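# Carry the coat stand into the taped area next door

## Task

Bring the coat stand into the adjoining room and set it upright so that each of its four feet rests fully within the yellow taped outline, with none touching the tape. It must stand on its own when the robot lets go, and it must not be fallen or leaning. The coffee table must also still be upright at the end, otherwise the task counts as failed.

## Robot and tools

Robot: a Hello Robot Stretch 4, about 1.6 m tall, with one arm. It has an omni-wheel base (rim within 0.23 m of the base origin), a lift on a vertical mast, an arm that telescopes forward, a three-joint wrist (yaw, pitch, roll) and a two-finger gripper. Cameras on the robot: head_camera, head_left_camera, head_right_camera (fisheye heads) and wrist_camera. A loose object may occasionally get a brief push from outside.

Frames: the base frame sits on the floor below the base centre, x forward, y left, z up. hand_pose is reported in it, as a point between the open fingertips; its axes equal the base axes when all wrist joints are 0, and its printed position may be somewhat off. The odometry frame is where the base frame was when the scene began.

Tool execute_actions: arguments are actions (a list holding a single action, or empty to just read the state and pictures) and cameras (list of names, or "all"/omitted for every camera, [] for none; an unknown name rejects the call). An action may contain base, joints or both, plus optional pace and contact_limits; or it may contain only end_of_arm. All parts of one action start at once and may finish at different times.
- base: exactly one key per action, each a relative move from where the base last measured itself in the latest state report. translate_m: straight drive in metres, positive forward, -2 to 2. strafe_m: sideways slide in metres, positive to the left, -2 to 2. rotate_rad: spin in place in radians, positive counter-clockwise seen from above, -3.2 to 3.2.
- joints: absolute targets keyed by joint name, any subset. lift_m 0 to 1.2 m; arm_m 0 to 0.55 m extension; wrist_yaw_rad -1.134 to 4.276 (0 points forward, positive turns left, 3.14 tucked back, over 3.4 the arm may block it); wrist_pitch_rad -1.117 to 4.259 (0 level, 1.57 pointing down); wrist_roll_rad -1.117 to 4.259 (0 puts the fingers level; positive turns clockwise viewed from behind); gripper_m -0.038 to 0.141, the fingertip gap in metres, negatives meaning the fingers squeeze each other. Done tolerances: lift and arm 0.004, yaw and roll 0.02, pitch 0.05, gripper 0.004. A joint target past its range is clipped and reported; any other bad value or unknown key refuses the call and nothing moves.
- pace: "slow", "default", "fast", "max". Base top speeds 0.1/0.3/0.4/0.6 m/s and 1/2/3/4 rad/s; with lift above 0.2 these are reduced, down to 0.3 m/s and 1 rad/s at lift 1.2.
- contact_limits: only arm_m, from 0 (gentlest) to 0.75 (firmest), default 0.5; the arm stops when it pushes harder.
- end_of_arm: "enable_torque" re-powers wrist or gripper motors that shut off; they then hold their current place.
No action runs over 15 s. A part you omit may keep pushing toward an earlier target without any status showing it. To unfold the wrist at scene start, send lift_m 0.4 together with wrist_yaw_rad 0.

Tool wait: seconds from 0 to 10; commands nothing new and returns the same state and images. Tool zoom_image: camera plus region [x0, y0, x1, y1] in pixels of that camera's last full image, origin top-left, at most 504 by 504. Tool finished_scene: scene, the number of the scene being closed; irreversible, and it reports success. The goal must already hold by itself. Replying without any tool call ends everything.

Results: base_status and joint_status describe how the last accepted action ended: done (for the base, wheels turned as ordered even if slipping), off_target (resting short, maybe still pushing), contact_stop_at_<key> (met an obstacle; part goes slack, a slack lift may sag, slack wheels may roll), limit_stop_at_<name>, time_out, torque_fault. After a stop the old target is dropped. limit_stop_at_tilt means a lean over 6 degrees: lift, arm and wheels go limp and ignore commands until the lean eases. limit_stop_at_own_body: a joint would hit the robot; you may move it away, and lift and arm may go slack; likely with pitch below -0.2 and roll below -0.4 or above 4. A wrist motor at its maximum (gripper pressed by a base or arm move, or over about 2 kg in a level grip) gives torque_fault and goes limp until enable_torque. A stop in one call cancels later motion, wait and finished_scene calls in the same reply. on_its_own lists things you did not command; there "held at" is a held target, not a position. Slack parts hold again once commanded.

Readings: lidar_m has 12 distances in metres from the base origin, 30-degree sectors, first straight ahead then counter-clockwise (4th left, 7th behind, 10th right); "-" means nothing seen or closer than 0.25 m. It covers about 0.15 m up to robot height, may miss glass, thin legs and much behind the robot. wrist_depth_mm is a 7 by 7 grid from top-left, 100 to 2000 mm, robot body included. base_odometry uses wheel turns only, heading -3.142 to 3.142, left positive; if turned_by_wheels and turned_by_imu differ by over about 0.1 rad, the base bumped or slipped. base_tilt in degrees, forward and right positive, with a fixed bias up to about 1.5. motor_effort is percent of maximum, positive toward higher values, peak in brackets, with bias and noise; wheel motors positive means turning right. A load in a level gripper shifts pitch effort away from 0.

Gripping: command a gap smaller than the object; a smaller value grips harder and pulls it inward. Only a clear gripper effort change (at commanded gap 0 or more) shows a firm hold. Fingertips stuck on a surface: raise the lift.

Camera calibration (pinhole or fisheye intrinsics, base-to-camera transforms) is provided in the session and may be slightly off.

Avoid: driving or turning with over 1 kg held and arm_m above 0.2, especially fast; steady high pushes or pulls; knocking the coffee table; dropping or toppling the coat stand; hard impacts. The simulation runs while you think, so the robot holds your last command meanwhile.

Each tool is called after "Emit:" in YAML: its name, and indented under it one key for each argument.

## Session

Emit:
execute_actions:
  actions: []

Scene clock: 0.00 s.
base_odometry: x=+0.000 y=+0.000 heading=+0.000 (m, m, rad; odometry frame)
turned_by_wheels: +0.000 (rad since the last result)
turned_by_imu: +0.000 (rad since the last result)
base_tilt: forward=-1.1 right=-0.5 (deg)
lidar_m: 0.77 0.77 0.94 2.24 1.87 1.96 1.66 1.67 0.97 0.85 0.86 0.90
base_status: not commanded
joint_positions: lift_m=+0.257 arm_m=+0.000 wrist_yaw_rad=+3.050 wrist_pitch_rad=-0.014 wrist_roll_rad=-0.007 gripper_m=+0.057
joint_status: not commanded
motor_effort: lift_m=+18 arm_m=+0 wrist_yaw_rad=+0 wrist_pitch_rad=-6 wrist_roll_rad=+1 gripper_m=-3 wheel_0=+0 wheel_1=+0 wheel_2=+0 (%)
hand_pose: x=-0.1085 y=+0.1136 z=+0.4389 quat_wxyz=(+0.046, +0.007, -0.004, +0.999) (m; base frame)
wrist_depth_mm: 135 139 1863 1983 - - - / - 139 1808 - - - - / 109 140 1808 1983 - - - / 127 151 1863 1921 - - - / 1618 1756 1863 1983 - - - / 1499 1499 197 1366 1160 1281 1281 / 1078 991 991 - 1008 891 931
pictures: head_camera, head_left_camera, head_right_camera, wrist_camera
camera_calibration (this result's frames):
wrist_camera: T_world_to_cam=[[0.105195, 0.993998, -0.0300284, -0.0881734], [0.0169365, -0.0319824, -0.999345, 0.49225], [-0.994307, 0.104617, -0.0201992, 0.118175], [0, 0, 0, 1]] pos_world=[0.118441, 0.0910243, 0.491667]
Images, in order (width x height): head_camera 420x560, head_left_camera 420x672, head_right_camera 420x672, wrist_camera 616x392.

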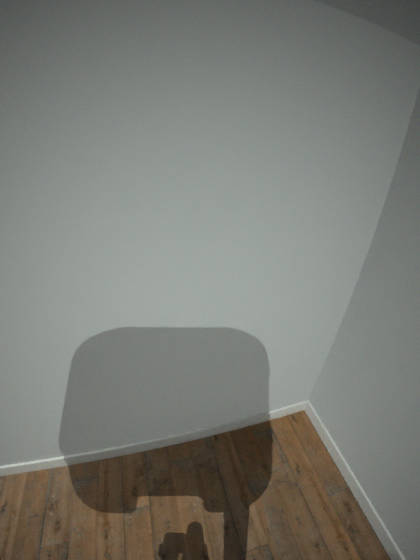

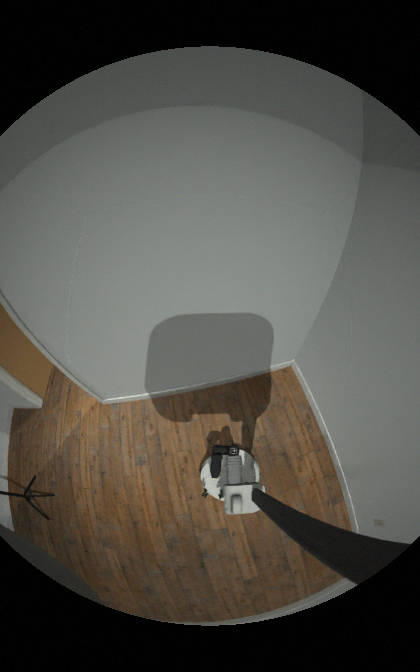

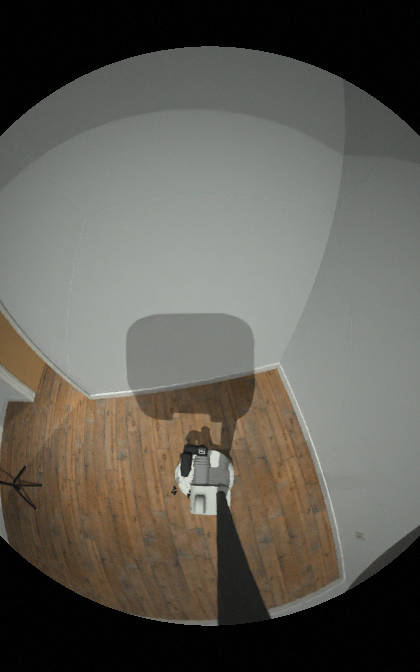

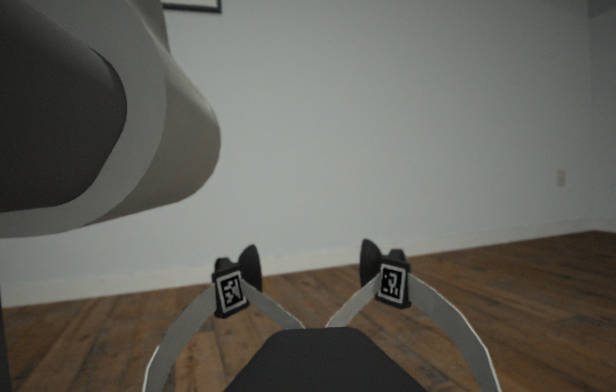

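Emit:
execute_actions:
  actions:
    - {"base":{"rotate_rad":2.05},"joints":{"lift_m":0.45,"wrist_yaw_rad":0,"gripper_m":0.12},"pace":"fast"}

Scene clock: 9.97 s.
base_odometry: x=+0.000 y=+0.000 heading=+2.050 (m, m, rad; odometry frame)
turned_by_wheels: +2.050 (rad since the last result)
turned_by_imu: +2.037 (rad since the last result)
base_tilt: forward=-1.1 right=-0.6 (deg)
lidar_m: 1.85 1.95 1.67 1.67 1.00 0.86 0.86 0.91 0.77 0.78 0.93 2.24
base_status: done
joint_positions: lift_m=+0.450 arm_m=+0.000 wrist_yaw_rad=+0.000 wrist_pitch_rad=-0.014 wrist_roll_rad=-0.007 gripper_m=+0.120
joint_status: all done
motor_effort: lift_m=+20(22) arm_m=+0(0) wrist_yaw_rad=-1(9) wrist_pitch_rad=-6(6) wrist_roll_rad=-4(2) gripper_m=-2(6) wheel_0=-1(8) wheel_1=-1(6) wheel_2=+0(10) (%)
hand_pose: x=+0.4592 y=-0.0873 z=+0.6322 quat_wxyz=(+1.000, -0.004, -0.007, +0.000) (m; base frame)
wrist_depth_mm: 1921 - - - - - 1756 / 1863 - - - - - 1756 / 1921 - - - - - 1863 / 1921 - - - - - 1863 / 1863 - - - - - 1921 / 1863 1921 1661 1808 1661 1618 1661 / 1464 1336 1397 - 1430 1255 1308
pictures: head_camera, head_left_camera, head_right_camera, wrist_camera
camera_calibration (this result's frames):
wrist_camera: T_world_to_cam=[[-0.0130068, -0.999464, -0.0300279, -0.0621898], [-0.0198551, 0.0302826, -0.999344, 0.691757], [0.999718, -0.0124021, -0.0202384, -0.218297], [0, 0, 0, 1]] pos_world=[0.231162, -0.0858121, 0.685018]
Images, in order (width x height): head_camera 420x560, head_left_camera 420x672, head_right_camera 420x672, wrist_camera 616x392.

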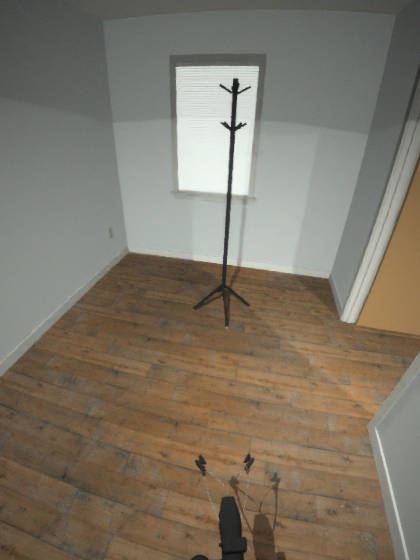

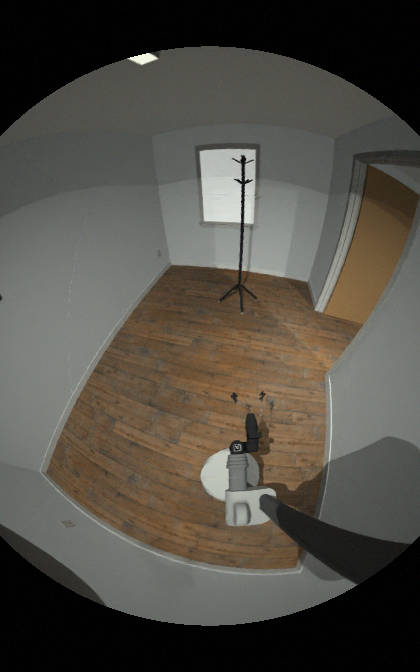

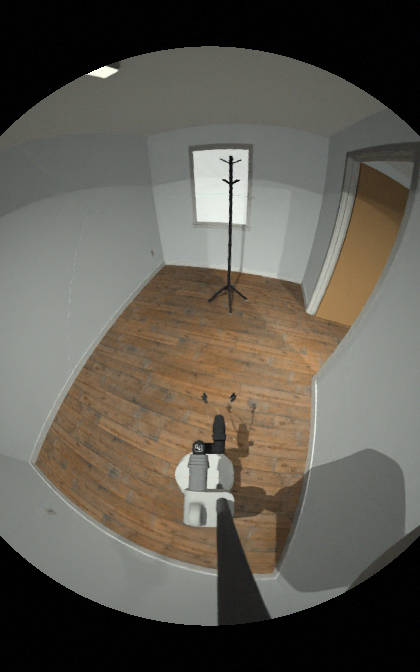

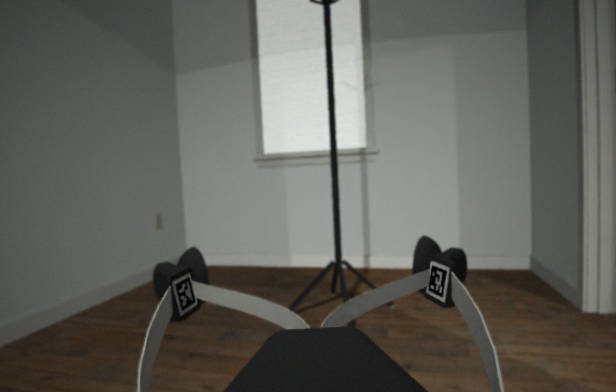

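Emit:
execute_actions:
  actions:
    - {"base":{"rotate_rad":0.216},"pace":"fast"}
  cameras: []

Emit:
execute_actions:
  actions:
    - {"base":{"translate_m":1.55},"pace":"fast","joints":{"lift_m":1.08,"wrist_pitch_rad":0.9}}
  cameras: []

Emit:
execute_actions:
  actions:
    - {"base":{"rotate_rad":-0.97}}

Scene clock: 15.33 s.
base_odometry: x=+0.000 y=+0.000 heading=+2.266 (m, m, rad; odometry frame)
turned_by_wheels: +0.216 (rad since the last result)
turned_by_imu: +0.215 (rad since the last result)
base_tilt: forward=-1.1 right=-0.6 (deg)
lidar_m: 2.53 1.79 1.66 1.31 0.91 0.85 0.91 0.83 0.78 0.80 1.09 1.84
base_status: done
joint_positions: lift_m=+0.450 arm_m=+0.000 wrist_yaw_rad=+0.000 wrist_pitch_rad=-0.014 wrist_roll_rad=-0.007 gripper_m=+0.120
joint_status: not commanded
motor_effort: lift_m=+20(20) arm_m=+0(0) wrist_yaw_rad=-1(3) wrist_pitch_rad=-6(7) wrist_roll_rad=-2(4) gripper_m=-1(1) wheel_0=-1(7) wheel_1=-1(8) wheel_2=+0(7) (%)
hand_pose: x=+0.4592 y=-0.0874 z=+0.6322 quat_wxyz=(+1.000, -0.004, -0.007, +0.000) (m; base frame)
wrist_depth_mm: 1618 1983 - - - - - / 1618 1921 - - - - - / 1618 1921 - - - - - / 1576 1921 - - - - - / 1537 1863 - - - - - / 1576 1756 1708 1863 1576 1661 1756 / 1464 1308 1397 - 1397 1255 1308
pictures: none
No camera images: the call's "cameras" was empty. Leave "cameras" out to get every camera's image.

Scene clock: 20.57 s.
base_odometry: x=-0.993 y=+1.191 heading=+2.266 (m, m, rad; odometry frame)
turned_by_wheels: +0.000 (rad since the last result)
turned_by_imu: -0.001 (rad since the last result)
base_tilt: forward=-1.1 right=-0.6 (deg)
lidar_m: 1.46 1.02 0.95 1.00 1.35 2.24 2.29 1.58 1.50 1.68 0.59 1.41
base_status: done
joint_positions: lift_m=+1.080 arm_m=+0.000 wrist_yaw_rad=+0.000 wrist_pitch_rad=+0.901 wrist_roll_rad=-0.007 gripper_m=+0.120
joint_status: all done
motor_effort: lift_m=+20(24) arm_m=+0(0) wrist_yaw_rad=-2(2) wrist_pitch_rad=-5(3) wrist_roll_rad=-1(4) gripper_m=-1(1) wheel_0=+0(5) wheel_1=+0(5) wheel_2=-1(12) (%)
hand_pose: x=+0.3498 y=-0.0874 z=+1.0319 quat_wxyz=(+0.900, -0.003, +0.436, +0.002) (m; base frame)
wrist_depth_mm: 917 1138 1537 1499 1308 1182 1098 / 976 1229 1661 1708 1537 1336 1205 / 1025 1336 1661 1708 1661 1499 1366 / 1060 1397 1537 1537 1537 1499 1499 / 1160 1366 1366 1430 1366 1336 1366 / 1205 1255 1255 1281 1229 1205 1255 / 1160 1182 1160 - 1205 1138 1042
pictures: none
No camera images: the call's "cameras" was empty. Leave "cameras" out to get every camera's image.

Scene clock: 22.53 s.
base_odometry: x=-0.993 y=+1.190 heading=+1.296 (m, m, rad; odometry frame)
turned_by_wheels: -0.970 (rad since the last result)
turned_by_imu: -0.962 (rad since the last result)
base_tilt: forward=-1.0 right=-0.6 (deg)
lidar_m: 0.63 1.42 1.37 1.02 0.97 1.03 1.45 2.23 2.08 1.55 1.52 0.66
base_status: done
joint_positions: lift_m=+1.080 arm_m=+0.000 wrist_yaw_rad=+0.000 wrist_pitch_rad=+0.901 wrist_roll_rad=-0.007 gripper_m=+0.120
joint_status: not commanded
motor_effort: lift_m=+20(20) arm_m=+0(0) wrist_yaw_rad=+0(2) wrist_pitch_rad=-3(3) wrist_roll_rad=-1(2) gripper_m=-1(1) wheel_0=+2(6) wheel_1=+1(6) wheel_2=-1(5) (%)
hand_pose: x=+0.3498 y=-0.0874 z=+1.0319 quat_wxyz=(+0.900, -0.003, +0.436, +0.002) (m; base frame)
wrist_depth_mm: 1118 1281 1430 1661 1863 1499 1308 / 1229 1366 1618 1921 1983 1618 1464 / 1366 1576 1708 1661 1708 1618 1661 / 1499 1576 1537 1537 1537 1537 1537 / 1397 1366 1366 1336 1336 1366 1336 / 1255 1281 1229 1182 1229 1255 1229 / 1182 1160 1182 - 1182 1138 1138
pictures: head_camera, head_left_camera, head_right_camera, wrist_camera
camera_calibration (this result's frames):
wrist_camera: T_world_to_cam=[[-0.0318436, -0.999463, -0.00770596, -0.0681396], [-0.804466, 0.0302047, -0.593231, 0.94436], [0.593145, -0.0126914, -0.804996, 0.851163], [0, 0, 0, 1]] pos_world=[0.252673, -0.0858247, 1.24488]
Images, in order (width x height): head_camera 420x560, head_left_camera 420x672, head_right_camera 420x672, wrist_camera 616x392.

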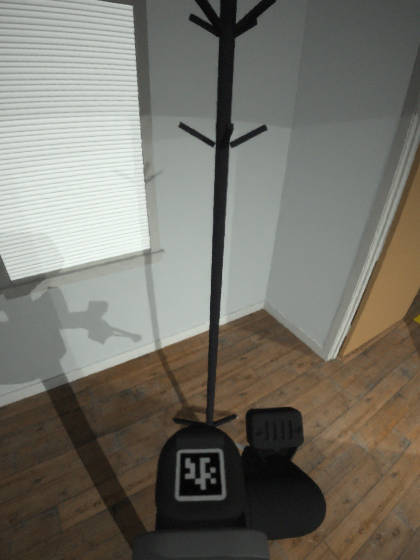

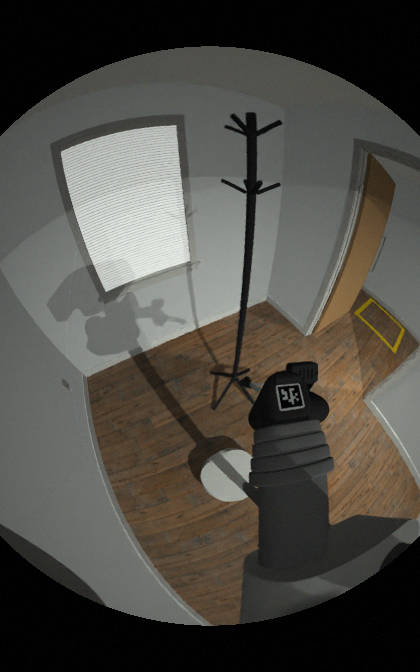

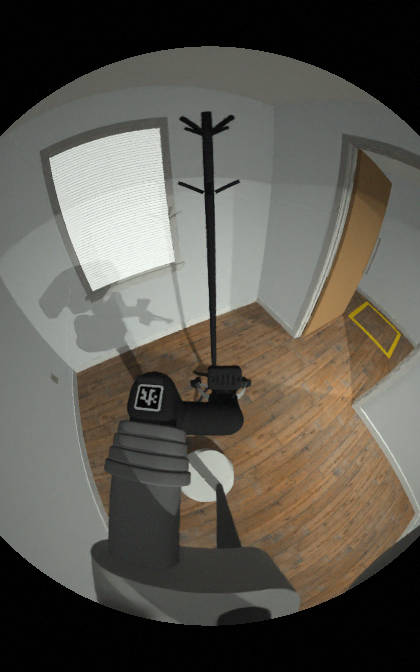

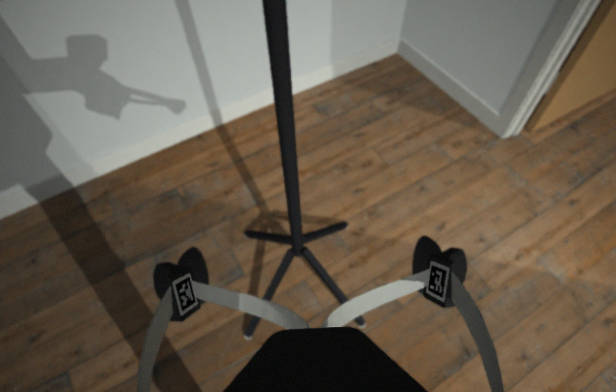

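Emit:
execute_actions:
  actions:
    - {"base":{"strafe_m":0.045},"joints":{"arm_m":0.13}}
  cameras: []

Emit:
execute_actions:
  actions:
    - {"base":{"translate_m":0.23}}
  cameras: ["wrist_camera","head_right_camera"]

Scene clock: 27.20 s.
base_odometry: x=-1.036 y=+1.203 heading=+1.296 (m, m, rad; odometry frame)
turned_by_wheels: +0.000 (rad since the last result)
turned_by_imu: +0.002 (rad since the last result)
base_tilt: forward=-1.0 right=-0.5 (deg)
lidar_m: 0.62 1.40 1.30 0.97 0.93 0.99 1.37 2.26 2.13 1.58 1.57 0.64
base_status: done
joint_positions: lift_m=+1.080 arm_m=+0.128 wrist_yaw_rad=+0.000 wrist_pitch_rad=+0.901 wrist_roll_rad=-0.007 gripper_m=+0.120
joint_status: all done
motor_effort: lift_m=+20(20) arm_m=+9(8) wrist_yaw_rad=-2(1) wrist_pitch_rad=-4(4) wrist_roll_rad=-3(1) gripper_m=+0(2) wheel_0=+2(7) wheel_1=-1(8) wheel_2=-1(1) (%)
hand_pose: x=+0.4784 y=-0.0874 z=+1.0319 quat_wxyz=(+0.900, -0.003, +0.436, +0.002) (m; base frame)
wrist_depth_mm: 1025 1118 1281 1397 1708 1537 1255 / 1138 1255 1464 1661 1921 1618 1336 / 1255 1430 1618 1661 1756 1661 1576 / 1366 1537 1576 1499 1576 1537 1537 / 1397 1397 1397 1366 1336 1366 1366 / 1281 1229 1255 1060 1229 1229 1229 / 1182 1205 1160 - 1182 1118 1160
pictures: none
No camera images: the call's "cameras" was empty. Leave "cameras" out to get every camera's image.

Scene clock: 29.40 s.
base_odometry: x=-0.973 y=+1.424 heading=+1.296 (m, m, rad; odometry frame)
turned_by_wheels: +0.000 (rad since the last result)
turned_by_imu: +0.001 (rad since the last result)
base_tilt: forward=-1.1 right=-0.5 (deg)
lidar_m: 0.39 1.19 1.27 1.10 1.03 1.10 1.54 2.46 1.97 1.49 1.64 0.46
base_status: done
joint_positions: lift_m=+1.080 arm_m=+0.128 wrist_yaw_rad=+0.000 wrist_pitch_rad=+0.901 wrist_roll_rad=-0.007 gripper_m=+0.120
joint_status: not commanded
motor_effort: lift_m=+20(20) arm_m=+9(9) wrist_yaw_rad=-1(2) wrist_pitch_rad=-4(5) wrist_roll_rad=-2(1) gripper_m=-2(1) wheel_0=+0(4) wheel_1=+0(4) wheel_2=+1(8) (%)
hand_pose: x=+0.4784 y=-0.0874 z=+1.0319 quat_wxyz=(+0.900, -0.003, +0.436, +0.002) (m; base frame)
wrist_depth_mm: 820 931 1060 144 1430 1366 1138 / 946 1025 1229 168 1708 1537 1205 / 1025 1205 1397 201 1661 1618 1308 / 1160 1336 1499 251 1499 1537 1430 / 1308 1430 1397 1308 1336 1397 1366 / 1281 1255 1205 394 1205 1255 1229 / 1182 1138 1182 - 1138 1138 1160
pictures: head_right_camera, wrist_camera
camera_calibration (this result's frames):
wrist_camera: T_world_to_cam=[[-0.031833, -0.999463, -0.0077059, -0.0640455], [-0.804468, 0.0301962, -0.593228, 1.04787], [0.593142, -0.0126851, -0.804998, 0.774847], [0, 0, 0, 1]] pos_world=[0.381343, -0.0858238, 1.24488]
Images, in order (width x height): head_right_camera 420x672, wrist_camera 616x392.

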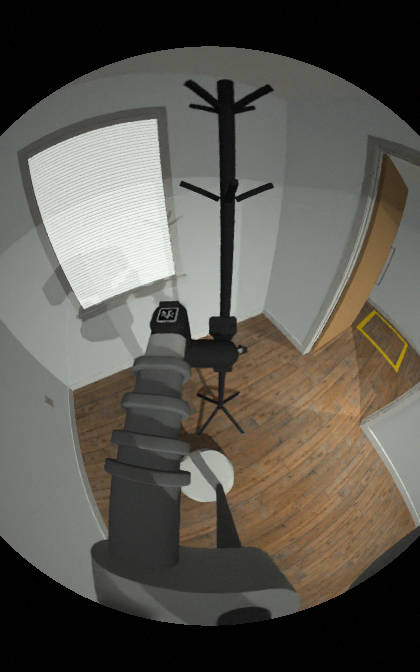

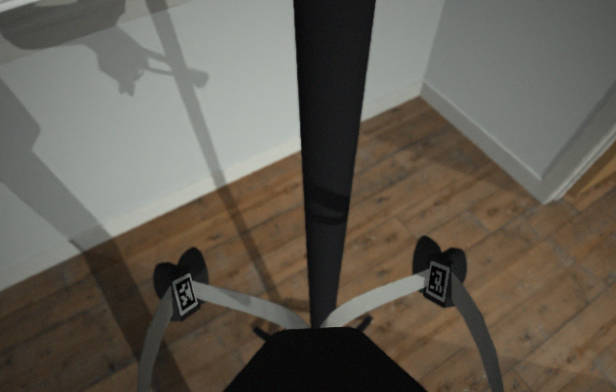

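Emit:
execute_actions:
  actions:
    - {"base":{"strafe_m":-0.014},"joints":{"arm_m":0.187}}
  cameras: ["wrist_camera"]

Emit:
execute_actions:
  actions:
    - {"joints":{"gripper_m":-0.036}}
  cameras: ["wrist_camera"]

Emit:
execute_actions:
  actions:
    - {"joints":{"lift_m":1.092},"pace":"slow"}
  cameras: ["wrist_camera"]

Scene clock: 36.27 s.
base_odometry: x=-0.960 y=+1.420 heading=+1.296 (m, m, rad; odometry frame)
turned_by_wheels: +0.000 (rad since the last result)
turned_by_imu: +0.001 (rad since the last result)
base_tilt: forward=-1.0 right=-0.6 (deg)
lidar_m: 0.39 1.21 1.26 1.09 1.05 1.12 1.58 2.44 2.01 1.51 1.62 0.42
base_status: done
joint_positions: lift_m=+1.080 arm_m=+0.185 wrist_yaw_rad=+0.000 wrist_pitch_rad=+0.901 wrist_roll_rad=-0.007 gripper_m=+0.120
joint_status: all done
motor_effort: lift_m=+20(20) arm_m=+9(13) wrist_yaw_rad=-1(2) wrist_pitch_rad=-3(4) wrist_roll_rad=-2(2) gripper_m=-1(2) wheel_0=+0(6) wheel_1=+0(7) wheel_2=+0(2) (%)
hand_pose: x=+0.5354 y=-0.0874 z=+1.0319 quat_wxyz=(+0.900, -0.003, +0.436, +0.002) (m; base frame)
wrist_depth_mm: 788 878 1008 - 1366 1308 1098 / 878 991 1118 - 1661 1430 1138 / 991 1098 1336 107 1661 1576 1205 / 1098 1308 1464 131 1537 1499 1430 / 1255 1366 1366 173 1366 1366 1366 / 1281 1255 1255 208 1205 1255 1281 / 1160 1160 1160 - 1138 1182 1182
pictures: wrist_camera
camera_calibration (this result's frames):
wrist_camera: T_world_to_cam=[[-0.0319271, -0.99946, -0.00770546, -0.0621994], [-0.804472, 0.0302718, -0.593219, 1.09368], [0.593132, -0.012741, -0.805004, 0.741074], [0, 0, 0, 1]] pos_world=[0.438292, -0.0858315, 1.24488]
Images, in order (width x height): wrist_camera 616x392.

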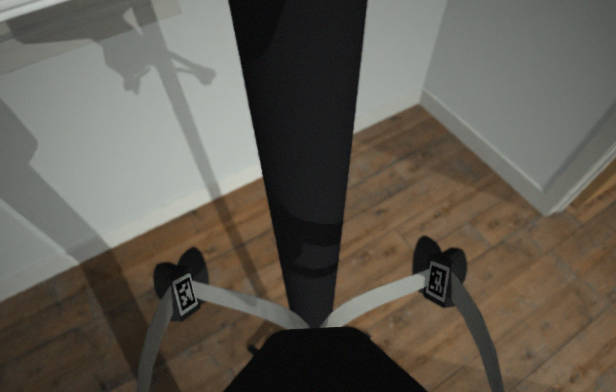

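Scene clock: 38.57 s.
base_odometry: x=-0.960 y=+1.420 heading=+1.296 (m, m, rad; odometry frame)
turned_by_wheels: +0.000 (rad since the last result)
turned_by_imu: +0.001 (rad since the last result)
base_tilt: forward=-1.1 right=-0.5 (deg)
lidar_m: 0.37 1.20 1.27 1.09 1.04 1.12 1.57 2.45 1.99 1.49 1.63 0.45
base_status: not commanded
joint_positions: lift_m=+1.079 arm_m=+0.186 wrist_yaw_rad=+0.000 wrist_pitch_rad=+0.914 wrist_roll_rad=-0.007 gripper_m=-0.035
joint_status: all done
on_its_own: wrist_pitch_rad is at rest, and its effort (-40) is outside its rest range (-23 to +23)
motor_effort: lift_m=+25(24) arm_m=+7(9) wrist_yaw_rad=+0(5) wrist_pitch_rad=-40(40) wrist_roll_rad=-1(2) gripper_m=-29(29) wheel_0=+0(0) wheel_1=+0(0) wheel_2=+1(2) (%)
hand_pose: x=+0.5327 y=-0.0874 z=+1.0292 quat_wxyz=(+0.897, -0.003, +0.441, +0.002) (m; base frame)
wrist_depth_mm: 798 917 976 - 1464 1336 1118 / 891 1008 1138 - 1661 1464 1182 / 1025 1160 1308 - 1708 1576 1255 / 1138 1336 1464 105 1464 1464 1397 / 1308 1366 1366 133 1336 1366 1366 / 1255 1255 182 195 186 1160 1205 / 1182 1160 1160 - 1138 1160 1160
pictures: wrist_camera
camera_calibration (this result's frames):
wrist_camera: T_world_to_cam=[[-0.032, -0.999461, -0.0072981, -0.0626804], [-0.811944, 0.0302529, -0.582951, 1.08341], [0.582858, -0.0127288, -0.812475, 0.753672], [0, 0, 0, 1]] pos_world=[0.43838, -0.0858297, 1.24346]
Images, in order (width x height): wrist_camera 616x392.

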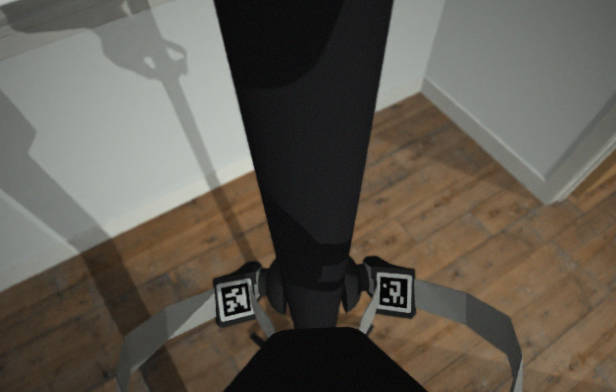

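Scene clock: 39.37 s.
base_odometry: x=-0.960 y=+1.420 heading=+1.296 (m, m, rad; odometry frame)
turned_by_wheels: +0.000 (rad since the last result)
turned_by_imu: +0.000 (rad since the last result)
base_tilt: forward=-1.0 right=-0.5 (deg)
lidar_m: 0.38 1.20 1.27 1.09 1.05 1.13 1.58 2.45 1.99 1.49 1.61 0.43
base_status: not commanded
joint_positions: lift_m=+1.091 arm_m=+0.186 wrist_yaw_rad=+0.000 wrist_pitch_rad=+0.919 wrist_roll_rad=-0.007 gripper_m=-0.035
joint_status: all done
on_its_own: wrist_pitch_rad is at rest, and its effort (-55) is outside its rest range (-23 to +23)
motor_effort: lift_m=+32(33) arm_m=+7(7) wrist_yaw_rad=-1(1) wrist_pitch_rad=-55(57) wrist_roll_rad=-2(2) gripper_m=-28(30) wheel_0=-1(1) wheel_1=+0(0) wheel_2=+1(1) (%)
hand_pose: x=+0.5317 y=-0.0874 z=+1.0398 quat_wxyz=(+0.896, -0.003, +0.443, +0.002) (m; base frame)
wrist_depth_mm: 798 904 991 - 1464 1336 1118 / 904 1025 1160 - 1708 1464 1182 / 1025 1160 1366 - 1661 1576 1255 / 1138 1336 1464 107 1464 1537 1430 / 1281 1366 1366 134 1366 1308 1308 / 1255 1255 182 186 185 1182 1229 / 1182 1160 1160 - 1160 1138 1118
pictures: wrist_camera
camera_calibration (this result's frames):
wrist_camera: T_world_to_cam=[[-0.0317895, -0.999469, -0.00714314, -0.0628687], [-0.81475, 0.0300526, -0.579033, 1.0861], [0.578941, -0.0125873, -0.815273, 0.767904], [0, 0, 0, 1]] pos_world=[0.438332, -0.0858097, 1.25449]
Images, in order (width x height): wrist_camera 616x392.

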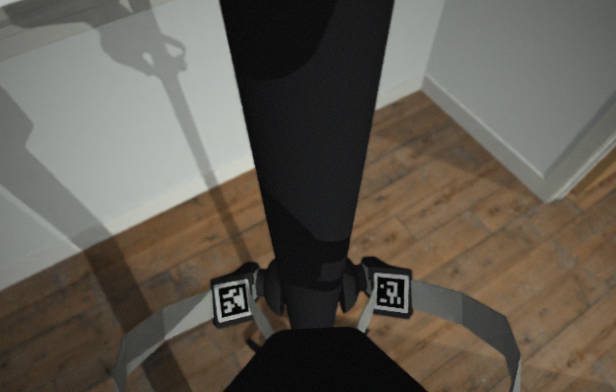

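Emit:
execute_actions:
  actions:
    - {"joints":{"lift_m":1.13,"arm_m":0.165},"pace":"slow"}
  cameras: []

Emit:
execute_actions:
  actions:
    - {"base":{"rotate_rad":-1.03},"pace":"slow"}

Scene clock: 44.83 s.
base_odometry: x=-0.960 y=+1.420 heading=+1.296 (m, m, rad; odometry frame)
turned_by_wheels: +0.000 (rad since the last result)
turned_by_imu: +0.002 (rad since the last result)
base_tilt: forward=-1.1 right=-0.5 (deg)
lidar_m: 0.35 1.22 1.27 1.10 1.05 1.11 1.58 2.45 1.97 1.49 1.59 0.41
base_status: not commanded
joint_positions: lift_m=+1.129 arm_m=+0.167 wrist_yaw_rad=+0.000 wrist_pitch_rad=+0.919 wrist_roll_rad=-0.007 gripper_m=-0.035
joint_status: all done
on_its_own: wrist_pitch_rad is at rest, and its effort (-53) is outside its rest range (-23 to +23)
motor_effort: lift_m=+32(33) arm_m=-9(11) wrist_yaw_rad=-1(1) wrist_pitch_rad=-53(56) wrist_roll_rad=-1(4) gripper_m=-30(29) wheel_0=+0(0) wheel_1=+0(0) wheel_2=+1(1) (%)
hand_pose: x=+0.5126 y=-0.0874 z=+1.0779 quat_wxyz=(+0.896, -0.003, +0.443, +0.002) (m; base frame)
wrist_depth_mm: 809 931 1008 - 1499 1366 1098 / 891 1042 1182 - 1808 1499 1182 / 1042 1182 1366 - 1808 1618 1281 / 1182 1336 1499 105 1537 1499 1464 / 1336 1397 1430 131 1397 1397 1366 / 1308 1308 182 183 186 1255 1255 / 1205 1160 1182 - 1182 1182 1160
pictures: none
No camera images: the call's "cameras" was empty. Leave "cameras" out to get every camera's image.

Scene clock: 47.13 s.
base_odometry: x=-0.960 y=+1.420 heading=+0.266 (m, m, rad; odometry frame)
turned_by_wheels: -1.030 (rad since the last result)
turned_by_imu: -1.022 (rad since the last result)
base_tilt: forward=-1.1 right=-0.5 (deg)
lidar_m: 0.29 1.53 1.26 1.21 1.28 1.10 1.05 1.10 1.57 2.46 1.94 0.39
base_status: done
joint_positions: lift_m=+1.129 arm_m=+0.167 wrist_yaw_rad=+0.000 wrist_pitch_rad=+0.919 wrist_roll_rad=-0.008 gripper_m=-0.035
joint_status: not commanded
on_its_own: wrist_pitch_rad is at rest, and its effort (-55) is outside its rest range (-23 to +23)
motor_effort: lift_m=+32(32) arm_m=-8(9) wrist_yaw_rad=-2(7) wrist_pitch_rad=-55(56) wrist_roll_rad=-1(2) gripper_m=-30(30) wheel_0=-1(7) wheel_1=-1(6) wheel_2=-1(6) (%)
hand_pose: x=+0.5124 y=-0.0874 z=+1.0778 quat_wxyz=(+0.896, -0.004, +0.444, +0.002) (m; base frame)
wrist_depth_mm: 1118 1182 1618 - - 1160 1138 / 1308 1336 1808 - 1808 1281 1281 / 1537 1537 1661 - 1661 1537 1576 / 1576 1618 1576 109 1499 1537 1499 / 1464 1430 1430 138 1397 1397 1366 / 1336 1308 183 187 184 1255 1255 / 1205 1205 1205 - 1182 1160 1182
pictures: head_camera, head_left_camera, head_right_camera, wrist_camera
camera_calibration (this result's frames):
wrist_camera: T_world_to_cam=[[-0.0313094, -0.999489, -0.0065096, -0.0641995], [-0.814972, 0.0292988, -0.578759, 1.09212], [0.578654, -0.0128155, -0.815472, 0.810344], [0, 0, 0, 1]] pos_world=[0.419125, -0.0857794, 1.29247]
Images, in order (width x height): head_camera 420x560, head_left_camera 420x672, head_right_camera 420x672, wrist_camera 616x392.

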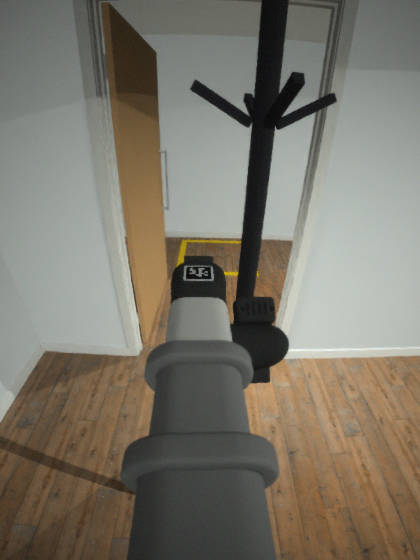

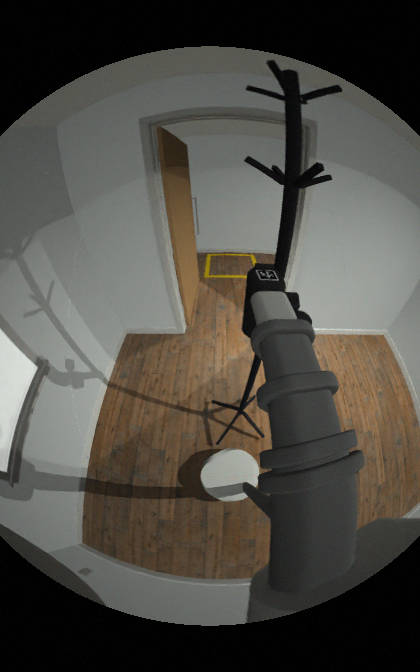

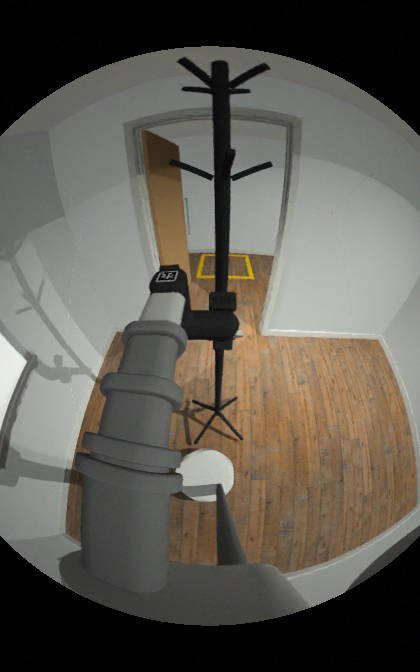

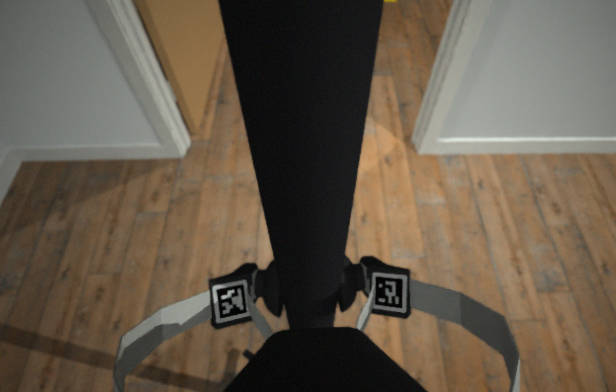

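Emit:
execute_actions:
  actions:
    - {"base":{"rotate_rad":-0.04},"pace":"slow"}
  cameras: []

Emit:
execute_actions:
  actions:
    - {"base":{"translate_m":1.5}}
  cameras: ["head_left_camera","head_right_camera"]

Scene clock: 52.80 s.
base_odometry: x=-0.960 y=+1.420 heading=+0.226 (m, m, rad; odometry frame)
turned_by_wheels: -0.040 (rad since the last result)
turned_by_imu: -0.037 (rad since the last result)
base_tilt: forward=-1.1 right=-0.5 (deg)
lidar_m: 0.34 1.50 1.28 1.22 1.26 1.08 1.06 1.09 1.52 2.44 2.05 0.43
base_status: done
joint_positions: lift_m=+1.129 arm_m=+0.167 wrist_yaw_rad=+0.000 wrist_pitch_rad=+0.918 wrist_roll_rad=-0.008 gripper_m=-0.035
joint_status: not commanded
on_its_own: wrist_pitch_rad is at rest, and its effort (-52) is outside its rest range (-23 to +23)
motor_effort: lift_m=+31(32) arm_m=-9(9) wrist_yaw_rad=-1(7) wrist_pitch_rad=-52(56) wrist_roll_rad=-2(7) gripper_m=-31(31) wheel_0=+1(3) wheel_1=+2(3) wheel_2=+1(5) (%)
hand_pose: x=+0.5128 y=-0.0874 z=+1.0780 quat_wxyz=(+0.897, -0.004, +0.443, +0.002) (m; base frame)
wrist_depth_mm: 1098 1255 - - - 1138 1205 / 1255 1366 1863 - 1808 1336 1366 / 1537 1537 1708 - 1708 1576 1576 / 1537 1576 1537 - 1576 1576 1499 / 1397 1464 1397 122 1397 1397 1397 / 1308 1308 185 178 185 1229 1255 / 1229 1182 1182 - 1182 1160 1205
pictures: none
No camera images: the call's "cameras" was empty. Leave "cameras" out to get every camera's image.

Scene clock: 59.27 s.
base_odometry: x=+0.502 y=+1.757 heading=+0.226 (m, m, rad; odometry frame)
turned_by_wheels: +0.000 (rad since the last result)
turned_by_imu: -0.001 (rad since the last result)
base_tilt: forward=-1.0 right=-0.6 (deg)
lidar_m: 0.33 0.61 0.46 0.44 1.31 1.77 2.56 2.68 2.59 0.47 1.92 0.43
base_status: done
joint_positions: lift_m=+1.129 arm_m=+0.166 wrist_yaw_rad=+0.000 wrist_pitch_rad=+0.918 wrist_roll_rad=-0.008 gripper_m=-0.035
joint_status: not commanded
on_its_own: wrist_pitch_rad is at rest, and its effort (-51) is outside its rest range (-23 to +23)
motor_effort: lift_m=+31(32) arm_m=-8(8) wrist_yaw_rad=+0(5) wrist_pitch_rad=-51(60) wrist_roll_rad=-1(1) gripper_m=-30(30) wheel_0=-2(5) wheel_1=-1(7) wheel_2=+1(8) (%)
hand_pose: x=+0.5126 y=-0.0875 z=+1.0781 quat_wxyz=(+0.897, -0.004, +0.443, +0.002) (m; base frame)
wrist_depth_mm: 1756 1983 - - 1983 - 1983 / 723 1983 1921 - 1863 1808 1863 / 768 1708 1708 - 1661 1708 1708 / 759 1138 1576 - 1499 1576 1499 / 759 1098 1397 126 1397 1366 1397 / 741 1008 183 182 198 1229 1281 / 741 946 1205 - 1182 1182 1205
pictures: head_left_camera, head_right_camera
Images, in order (width x height): head_left_camera 420x672, head_right_camera 420x672.

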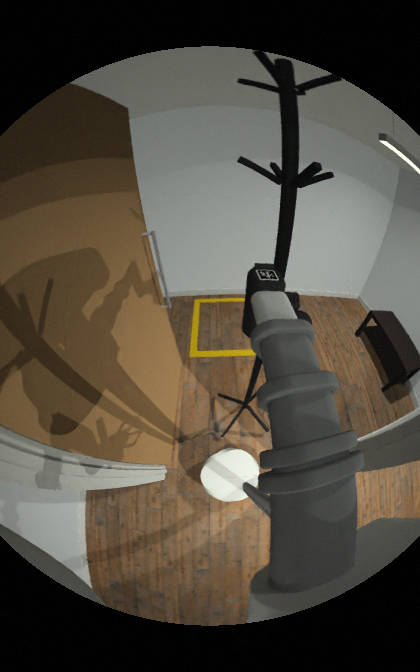

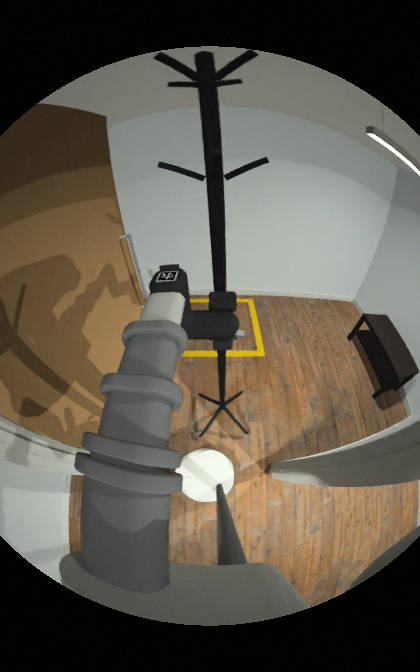

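Emit:
execute_actions:
  actions:
    - {"base":{"translate_m":1.08}}
  cameras: ["head_left_camera","head_right_camera"]

Scene clock: 68.10 s.
base_odometry: x=+1.554 y=+1.998 heading=+0.226 (m, m, rad; odometry frame)
turned_by_wheels: +0.000 (rad since the last result)
turned_by_imu: +0.001 (rad since the last result)
base_tilt: forward=-1.0 right=-0.5 (deg)
lidar_m: 0.28 1.11 1.29 0.38 0.44 0.61 3.73 1.12 1.41 1.81 1.53 0.33
base_status: done
joint_positions: lift_m=+1.129 arm_m=+0.166 wrist_yaw_rad=+0.000 wrist_pitch_rad=+0.920 wrist_roll_rad=-0.007 gripper_m=-0.035
joint_status: not commanded
on_its_own: wrist_pitch_rad is at rest, and its effort (-58) is outside its rest range (-23 to +23)
motor_effort: lift_m=+31(31) arm_m=-8(8) wrist_yaw_rad=-2(8) wrist_pitch_rad=-58(61) wrist_roll_rad=-3(1) gripper_m=-29(29) wheel_0=+1(6) wheel_1=+0(6) wheel_2=+1(10) (%)
hand_pose: x=+0.5122 y=-0.0874 z=+1.0777 quat_wxyz=(+0.896, -0.003, +0.444, +0.002) (m; base frame)
wrist_depth_mm: 723 741 741 - 768 768 788 / 831 854 866 - 891 904 917 / 1008 1008 1025 - 1060 1098 1118 / 1229 1255 1308 115 1366 1397 1366 / 1397 1430 1430 149 1397 1366 1397 / 1308 1308 182 189 184 1229 1255 / 1205 1182 1182 - 1205 1182 1160
pictures: head_left_camera, head_right_camera
Images, in order (width x height): head_left_camera 420x672, head_right_camera 420x672.

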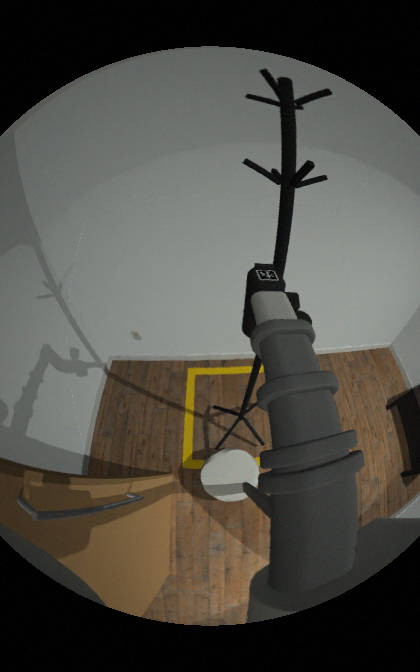

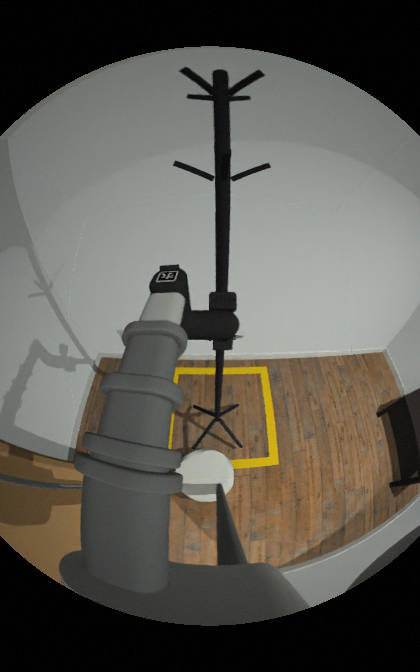

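Let the swinging settle.

Emit:
execute_actions:
  actions: []
  cameras: ["head_right_camera"]

Scene clock: 70.40 s.
base_odometry: x=+1.554 y=+1.998 heading=+0.226 (m, m, rad; odometry frame)
turned_by_wheels: +0.000 (rad since the last result)
turned_by_imu: +0.001 (rad since the last result)
base_tilt: forward=-1.0 right=-0.5 (deg)
lidar_m: 0.28 1.12 1.30 0.35 0.44 0.62 3.75 1.12 1.42 1.80 0.36 0.34
base_status: done
joint_positions: lift_m=+1.129 arm_m=+0.166 wrist_yaw_rad=+0.000 wrist_pitch_rad=+0.920 wrist_roll_rad=-0.008 gripper_m=-0.035
joint_status: not commanded
on_its_own: wrist_pitch_rad is at rest, and its effort (-56) is outside its rest range (-23 to +23)
motor_effort: lift_m=+30(31) arm_m=-8(8) wrist_yaw_rad=+0(8) wrist_pitch_rad=-56(61) wrist_roll_rad=+1(1) gripper_m=-29(29) wheel_0=+1(6) wheel_1=+0(6) wheel_2=+1(10) (%)
hand_pose: x=+0.5122 y=-0.0874 z=+1.0777 quat_wxyz=(+0.896, -0.004, +0.444, +0.002) (m; base frame)
wrist_depth_mm: 723 723 741 - 759 759 788 / 831 854 866 - 904 891 917 / 991 1008 1025 - 1078 1078 1118 / 1229 1281 1308 112 1308 1366 1366 / 1366 1397 1397 145 1397 1397 1366 / 1281 1336 182 195 186 1205 1255 / 1205 1182 1182 - 1205 1160 1182
pictures: head_right_camera
Images, in order (width x height): head_right_camera 420x672.

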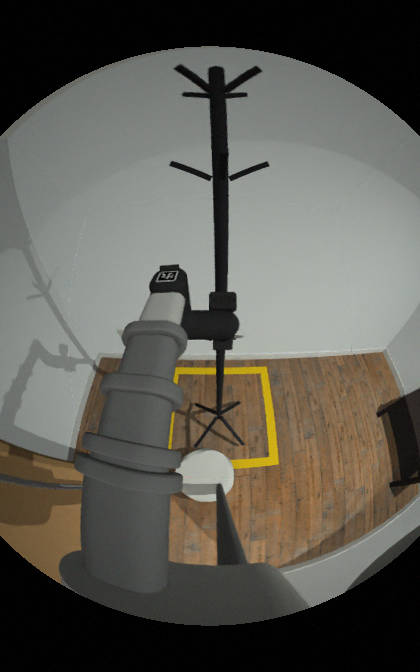

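Emit:
execute_actions:
  actions:
    - {"joints":{"lift_m":1.087,"arm_m":0.195},"pace":"slow"}
  cameras: ["head_right_camera"]

Scene clock: 75.37 s.
base_odometry: x=+1.554 y=+1.998 heading=+0.226 (m, m, rad; odometry frame)
turned_by_wheels: +0.000 (rad since the last result)
turned_by_imu: +0.002 (rad since the last result)
base_tilt: forward=-1.1 right=-0.5 (deg)
lidar_m: 0.38 1.10 1.32 0.35 0.44 0.63 3.74 1.11 1.43 1.82 1.55 0.39
base_status: not commanded
joint_positions: lift_m=+1.086 arm_m=+0.193 wrist_yaw_rad=+0.002 wrist_pitch_rad=+0.916 wrist_roll_rad=-0.008 gripper_m=-0.035
joint_status: all done
on_its_own: wrist_pitch_rad is at rest, and its effort (-44) is outside its rest range (-23 to +23)
motor_effort: lift_m=+27(31) arm_m=+8(10) wrist_yaw_rad=-4(6) wrist_pitch_rad=-44(60) wrist_roll_rad=-2(1) gripper_m=-29(29) wheel_0=+0(1) wheel_1=+0(0) wheel_2=+1(1) (%)
hand_pose: x=+0.5403 y=-0.0871 z=+1.0357 quat_wxyz=(+0.897, -0.004, +0.442, +0.002) (m; base frame)
wrist_depth_mm: 683 699 707 - 732 732 750 / 798 809 820 - 842 854 854 / 960 960 991 - 1008 1025 1042 / 1182 1229 1205 - 1255 1281 1308 / 1366 1336 1397 121 1366 1336 1308 / 1281 1255 184 182 184 1205 1229 / 1160 1160 1160 - 1160 1138 1138
pictures: head_right_camera
Images, in order (width x height): head_right_camera 420x672.

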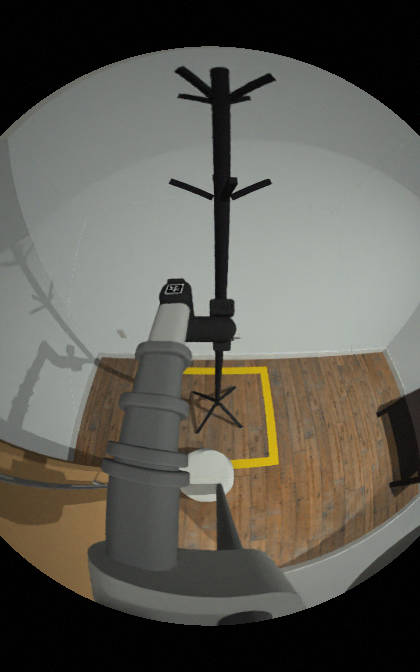

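Emit:
execute_actions:
  actions:
    - {"joints":{"lift_m":1.082,"arm_m":0.215},"pace":"slow"}
  cameras: []

Emit:
execute_actions:
  actions:
    - {"joints":{"gripper_m":0.11}}
  cameras: ["wrist_camera","head_right_camera"]

Emit:
execute_actions:
  actions:
    - {"joints":{"arm_m":0.1}}

Scene clock: 81.20 s.
base_odometry: x=+1.554 y=+1.998 heading=+0.226 (m, m, rad; odometry frame)
turned_by_wheels: +0.000 (rad since the last result)
turned_by_imu: +0.002 (rad since the last result)
base_tilt: forward=-1.0 right=-0.5 (deg)
lidar_m: 0.37 1.11 1.31 0.35 0.44 0.65 3.73 1.11 1.42 1.81 1.54 0.45
base_status: not commanded
joint_positions: lift_m=+1.081 arm_m=+0.213 wrist_yaw_rad=+0.000 wrist_pitch_rad=+0.918 wrist_roll_rad=-0.007 gripper_m=-0.035
joint_status: all done
on_its_own: wrist_pitch_rad is at rest, and its effort (-53) is outside its rest range (-23 to +23)
motor_effort: lift_m=+27(27) arm_m=+9(8) wrist_yaw_rad=-2(1) wrist_pitch_rad=-53(57) wrist_roll_rad=-1(3) gripper_m=-30(30) wheel_0=+1(1) wheel_1=+1(0) wheel_2=+1(1) (%)
hand_pose: x=+0.5595 y=-0.0874 z=+1.0303 quat_wxyz=(+0.896, -0.003, +0.443, +0.002) (m; base frame)
wrist_depth_mm: 676 683 683 - 707 715 732 / 768 788 809 - 820 831 842 / 917 946 976 - 1008 1008 1025 / 1138 1138 1205 105 1255 1255 1281 / 1397 1366 1366 133 1336 1336 1336 / 1255 1281 182 183 185 1182 1229 / 1182 1118 1160 - 1160 1138 1118
pictures: none
No camera images: the call's "cameras" was empty. Leave "cameras" out to get every camera's image.

Scene clock: 83.37 s.
base_odometry: x=+1.554 y=+1.998 heading=+0.226 (m, m, rad; odometry frame)
turned_by_wheels: +0.000 (rad since the last result)
turned_by_imu: +0.001 (rad since the last result)
base_tilt: forward=-1.1 right=-0.5 (deg)
lidar_m: 0.39 1.13 1.30 0.37 0.45 0.62 3.73 1.12 1.41 1.82 1.56 0.47
base_status: not commanded
joint_positions: lift_m=+1.082 arm_m=+0.213 wrist_yaw_rad=+0.000 wrist_pitch_rad=+0.902 wrist_roll_rad=-0.007 gripper_m=+0.110
joint_status: all done
motor_effort: lift_m=+20(28) arm_m=+9(9) wrist_yaw_rad=+1(4) wrist_pitch_rad=-5(52) wrist_roll_rad=-2(0) gripper_m=-2(27) wheel_0=+1(3) wheel_1=+1(1) wheel_2=+1(2) (%)
hand_pose: x=+0.5633 y=-0.0874 z=+1.0337 quat_wxyz=(+0.900, -0.003, +0.436, +0.002) (m; base frame)
wrist_depth_mm: 654 676 - - 691 691 707 / 750 768 - - 820 820 820 / 891 904 931 - 946 960 976 / 1098 1078 1118 1118 1182 1205 1229 / 1336 1336 1308 123 1336 1366 1397 / 1308 1255 1205 153 1229 1205 1255 / 1160 1182 1182 - 1160 1182 1160
pictures: head_right_camera, wrist_camera
camera_calibration (this result's frames):
wrist_camera: T_world_to_cam=[[-0.0319027, -0.999462, -0.00755159, -0.0614939], [-0.80476, 0.030167, -0.592833, 1.11697], [0.592742, -0.0128357, -0.80529, 0.726532], [0, 0, 0, 1]] pos_world=[0.466287, -0.0858311, 1.24678]
Images, in order (width x height): head_right_camera 420x672, wrist_camera 616x392.

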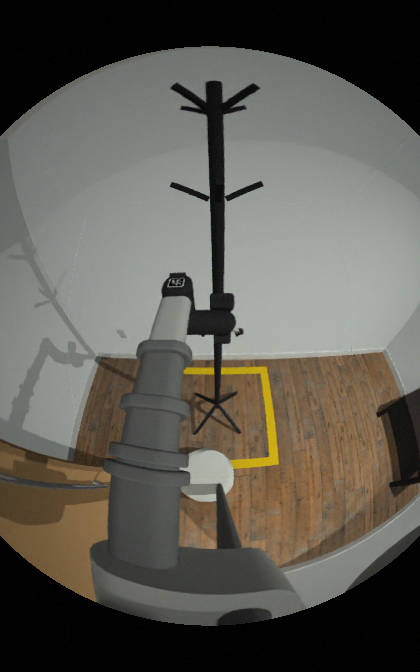

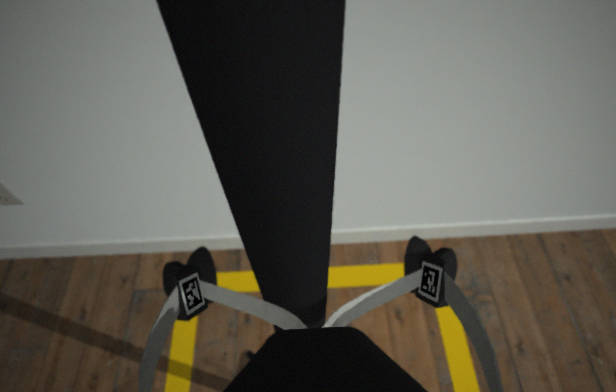

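Scene clock: 84.73 s.
base_odometry: x=+1.554 y=+1.998 heading=+0.226 (m, m, rad; odometry frame)
turned_by_wheels: +0.000 (rad since the last result)
turned_by_imu: +0.000 (rad since the last result)
base_tilt: forward=-1.1 right=-0.6 (deg)
lidar_m: 0.38 1.12 1.30 0.35 0.43 0.62 3.74 1.11 1.42 1.82 1.53 0.46
base_status: not commanded
joint_positions: lift_m=+1.082 arm_m=+0.102 wrist_yaw_rad=+0.000 wrist_pitch_rad=+0.902 wrist_roll_rad=-0.007 gripper_m=+0.110
joint_status: all done
motor_effort: lift_m=+21(21) arm_m=-9(12) wrist_yaw_rad=+1(1) wrist_pitch_rad=-5(6) wrist_roll_rad=-2(1) gripper_m=-2(0) wheel_0=+2(1) wheel_1=+1(1) wheel_2=+1(1) (%)
hand_pose: x=+0.4514 y=-0.0874 z=+1.0338 quat_wxyz=(+0.900, -0.003, +0.436, +0.002) (m; base frame)
wrist_depth_mm: 778 788 798 182 809 809 831 / 878 891 917 212 946 960 946 / 1042 1078 1078 259 1118 1118 1160 / 1255 1336 1308 1229 1397 1397 1430 / 1397 1397 1366 1336 1366 1397 1366 / 1281 1308 1255 496 1229 1255 1205 / 1229 1160 1160 - 1182 1138 1138
pictures: head_camera, head_left_camera, head_right_camera, wrist_camera
camera_calibration (this result's frames):
wrist_camera: T_world_to_cam=[[-0.0318371, -0.999464, -0.00756121, -0.0650692], [-0.804584, 0.0301161, -0.593075, 1.02719], [0.592985, -0.0127982, -0.805112, 0.792562], [0, 0, 0, 1]] pos_world=[0.354407, -0.0858259, 1.24681]
Images, in order (width x height): head_camera 420x560, head_left_camera 420x672, head_right_camera 420x672, wrist_camera 616x392.

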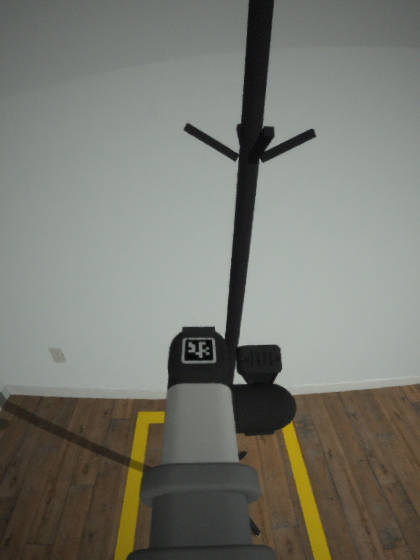

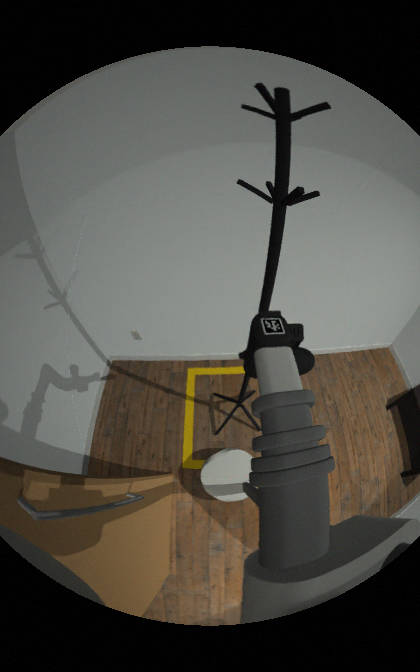

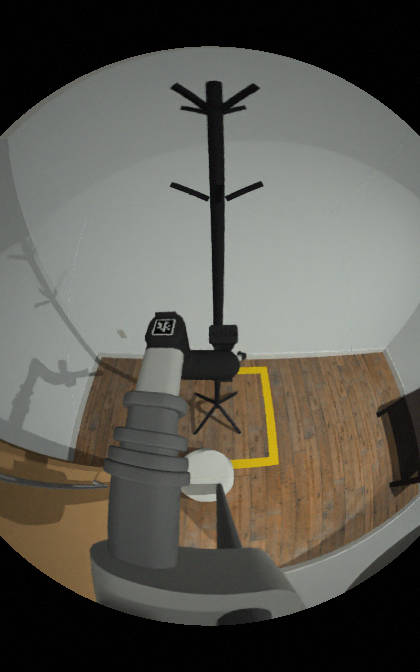

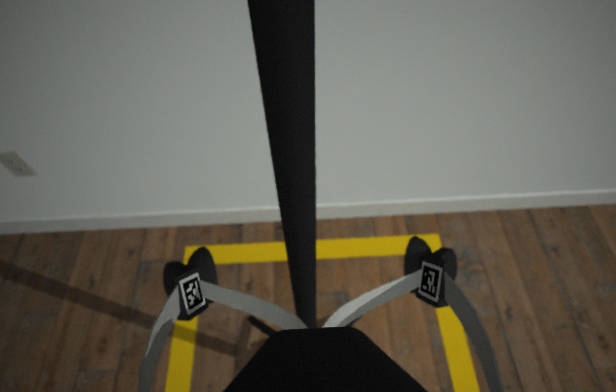

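Emit:
finished_scene:
  scene: 2

The scene is finished: the task was done.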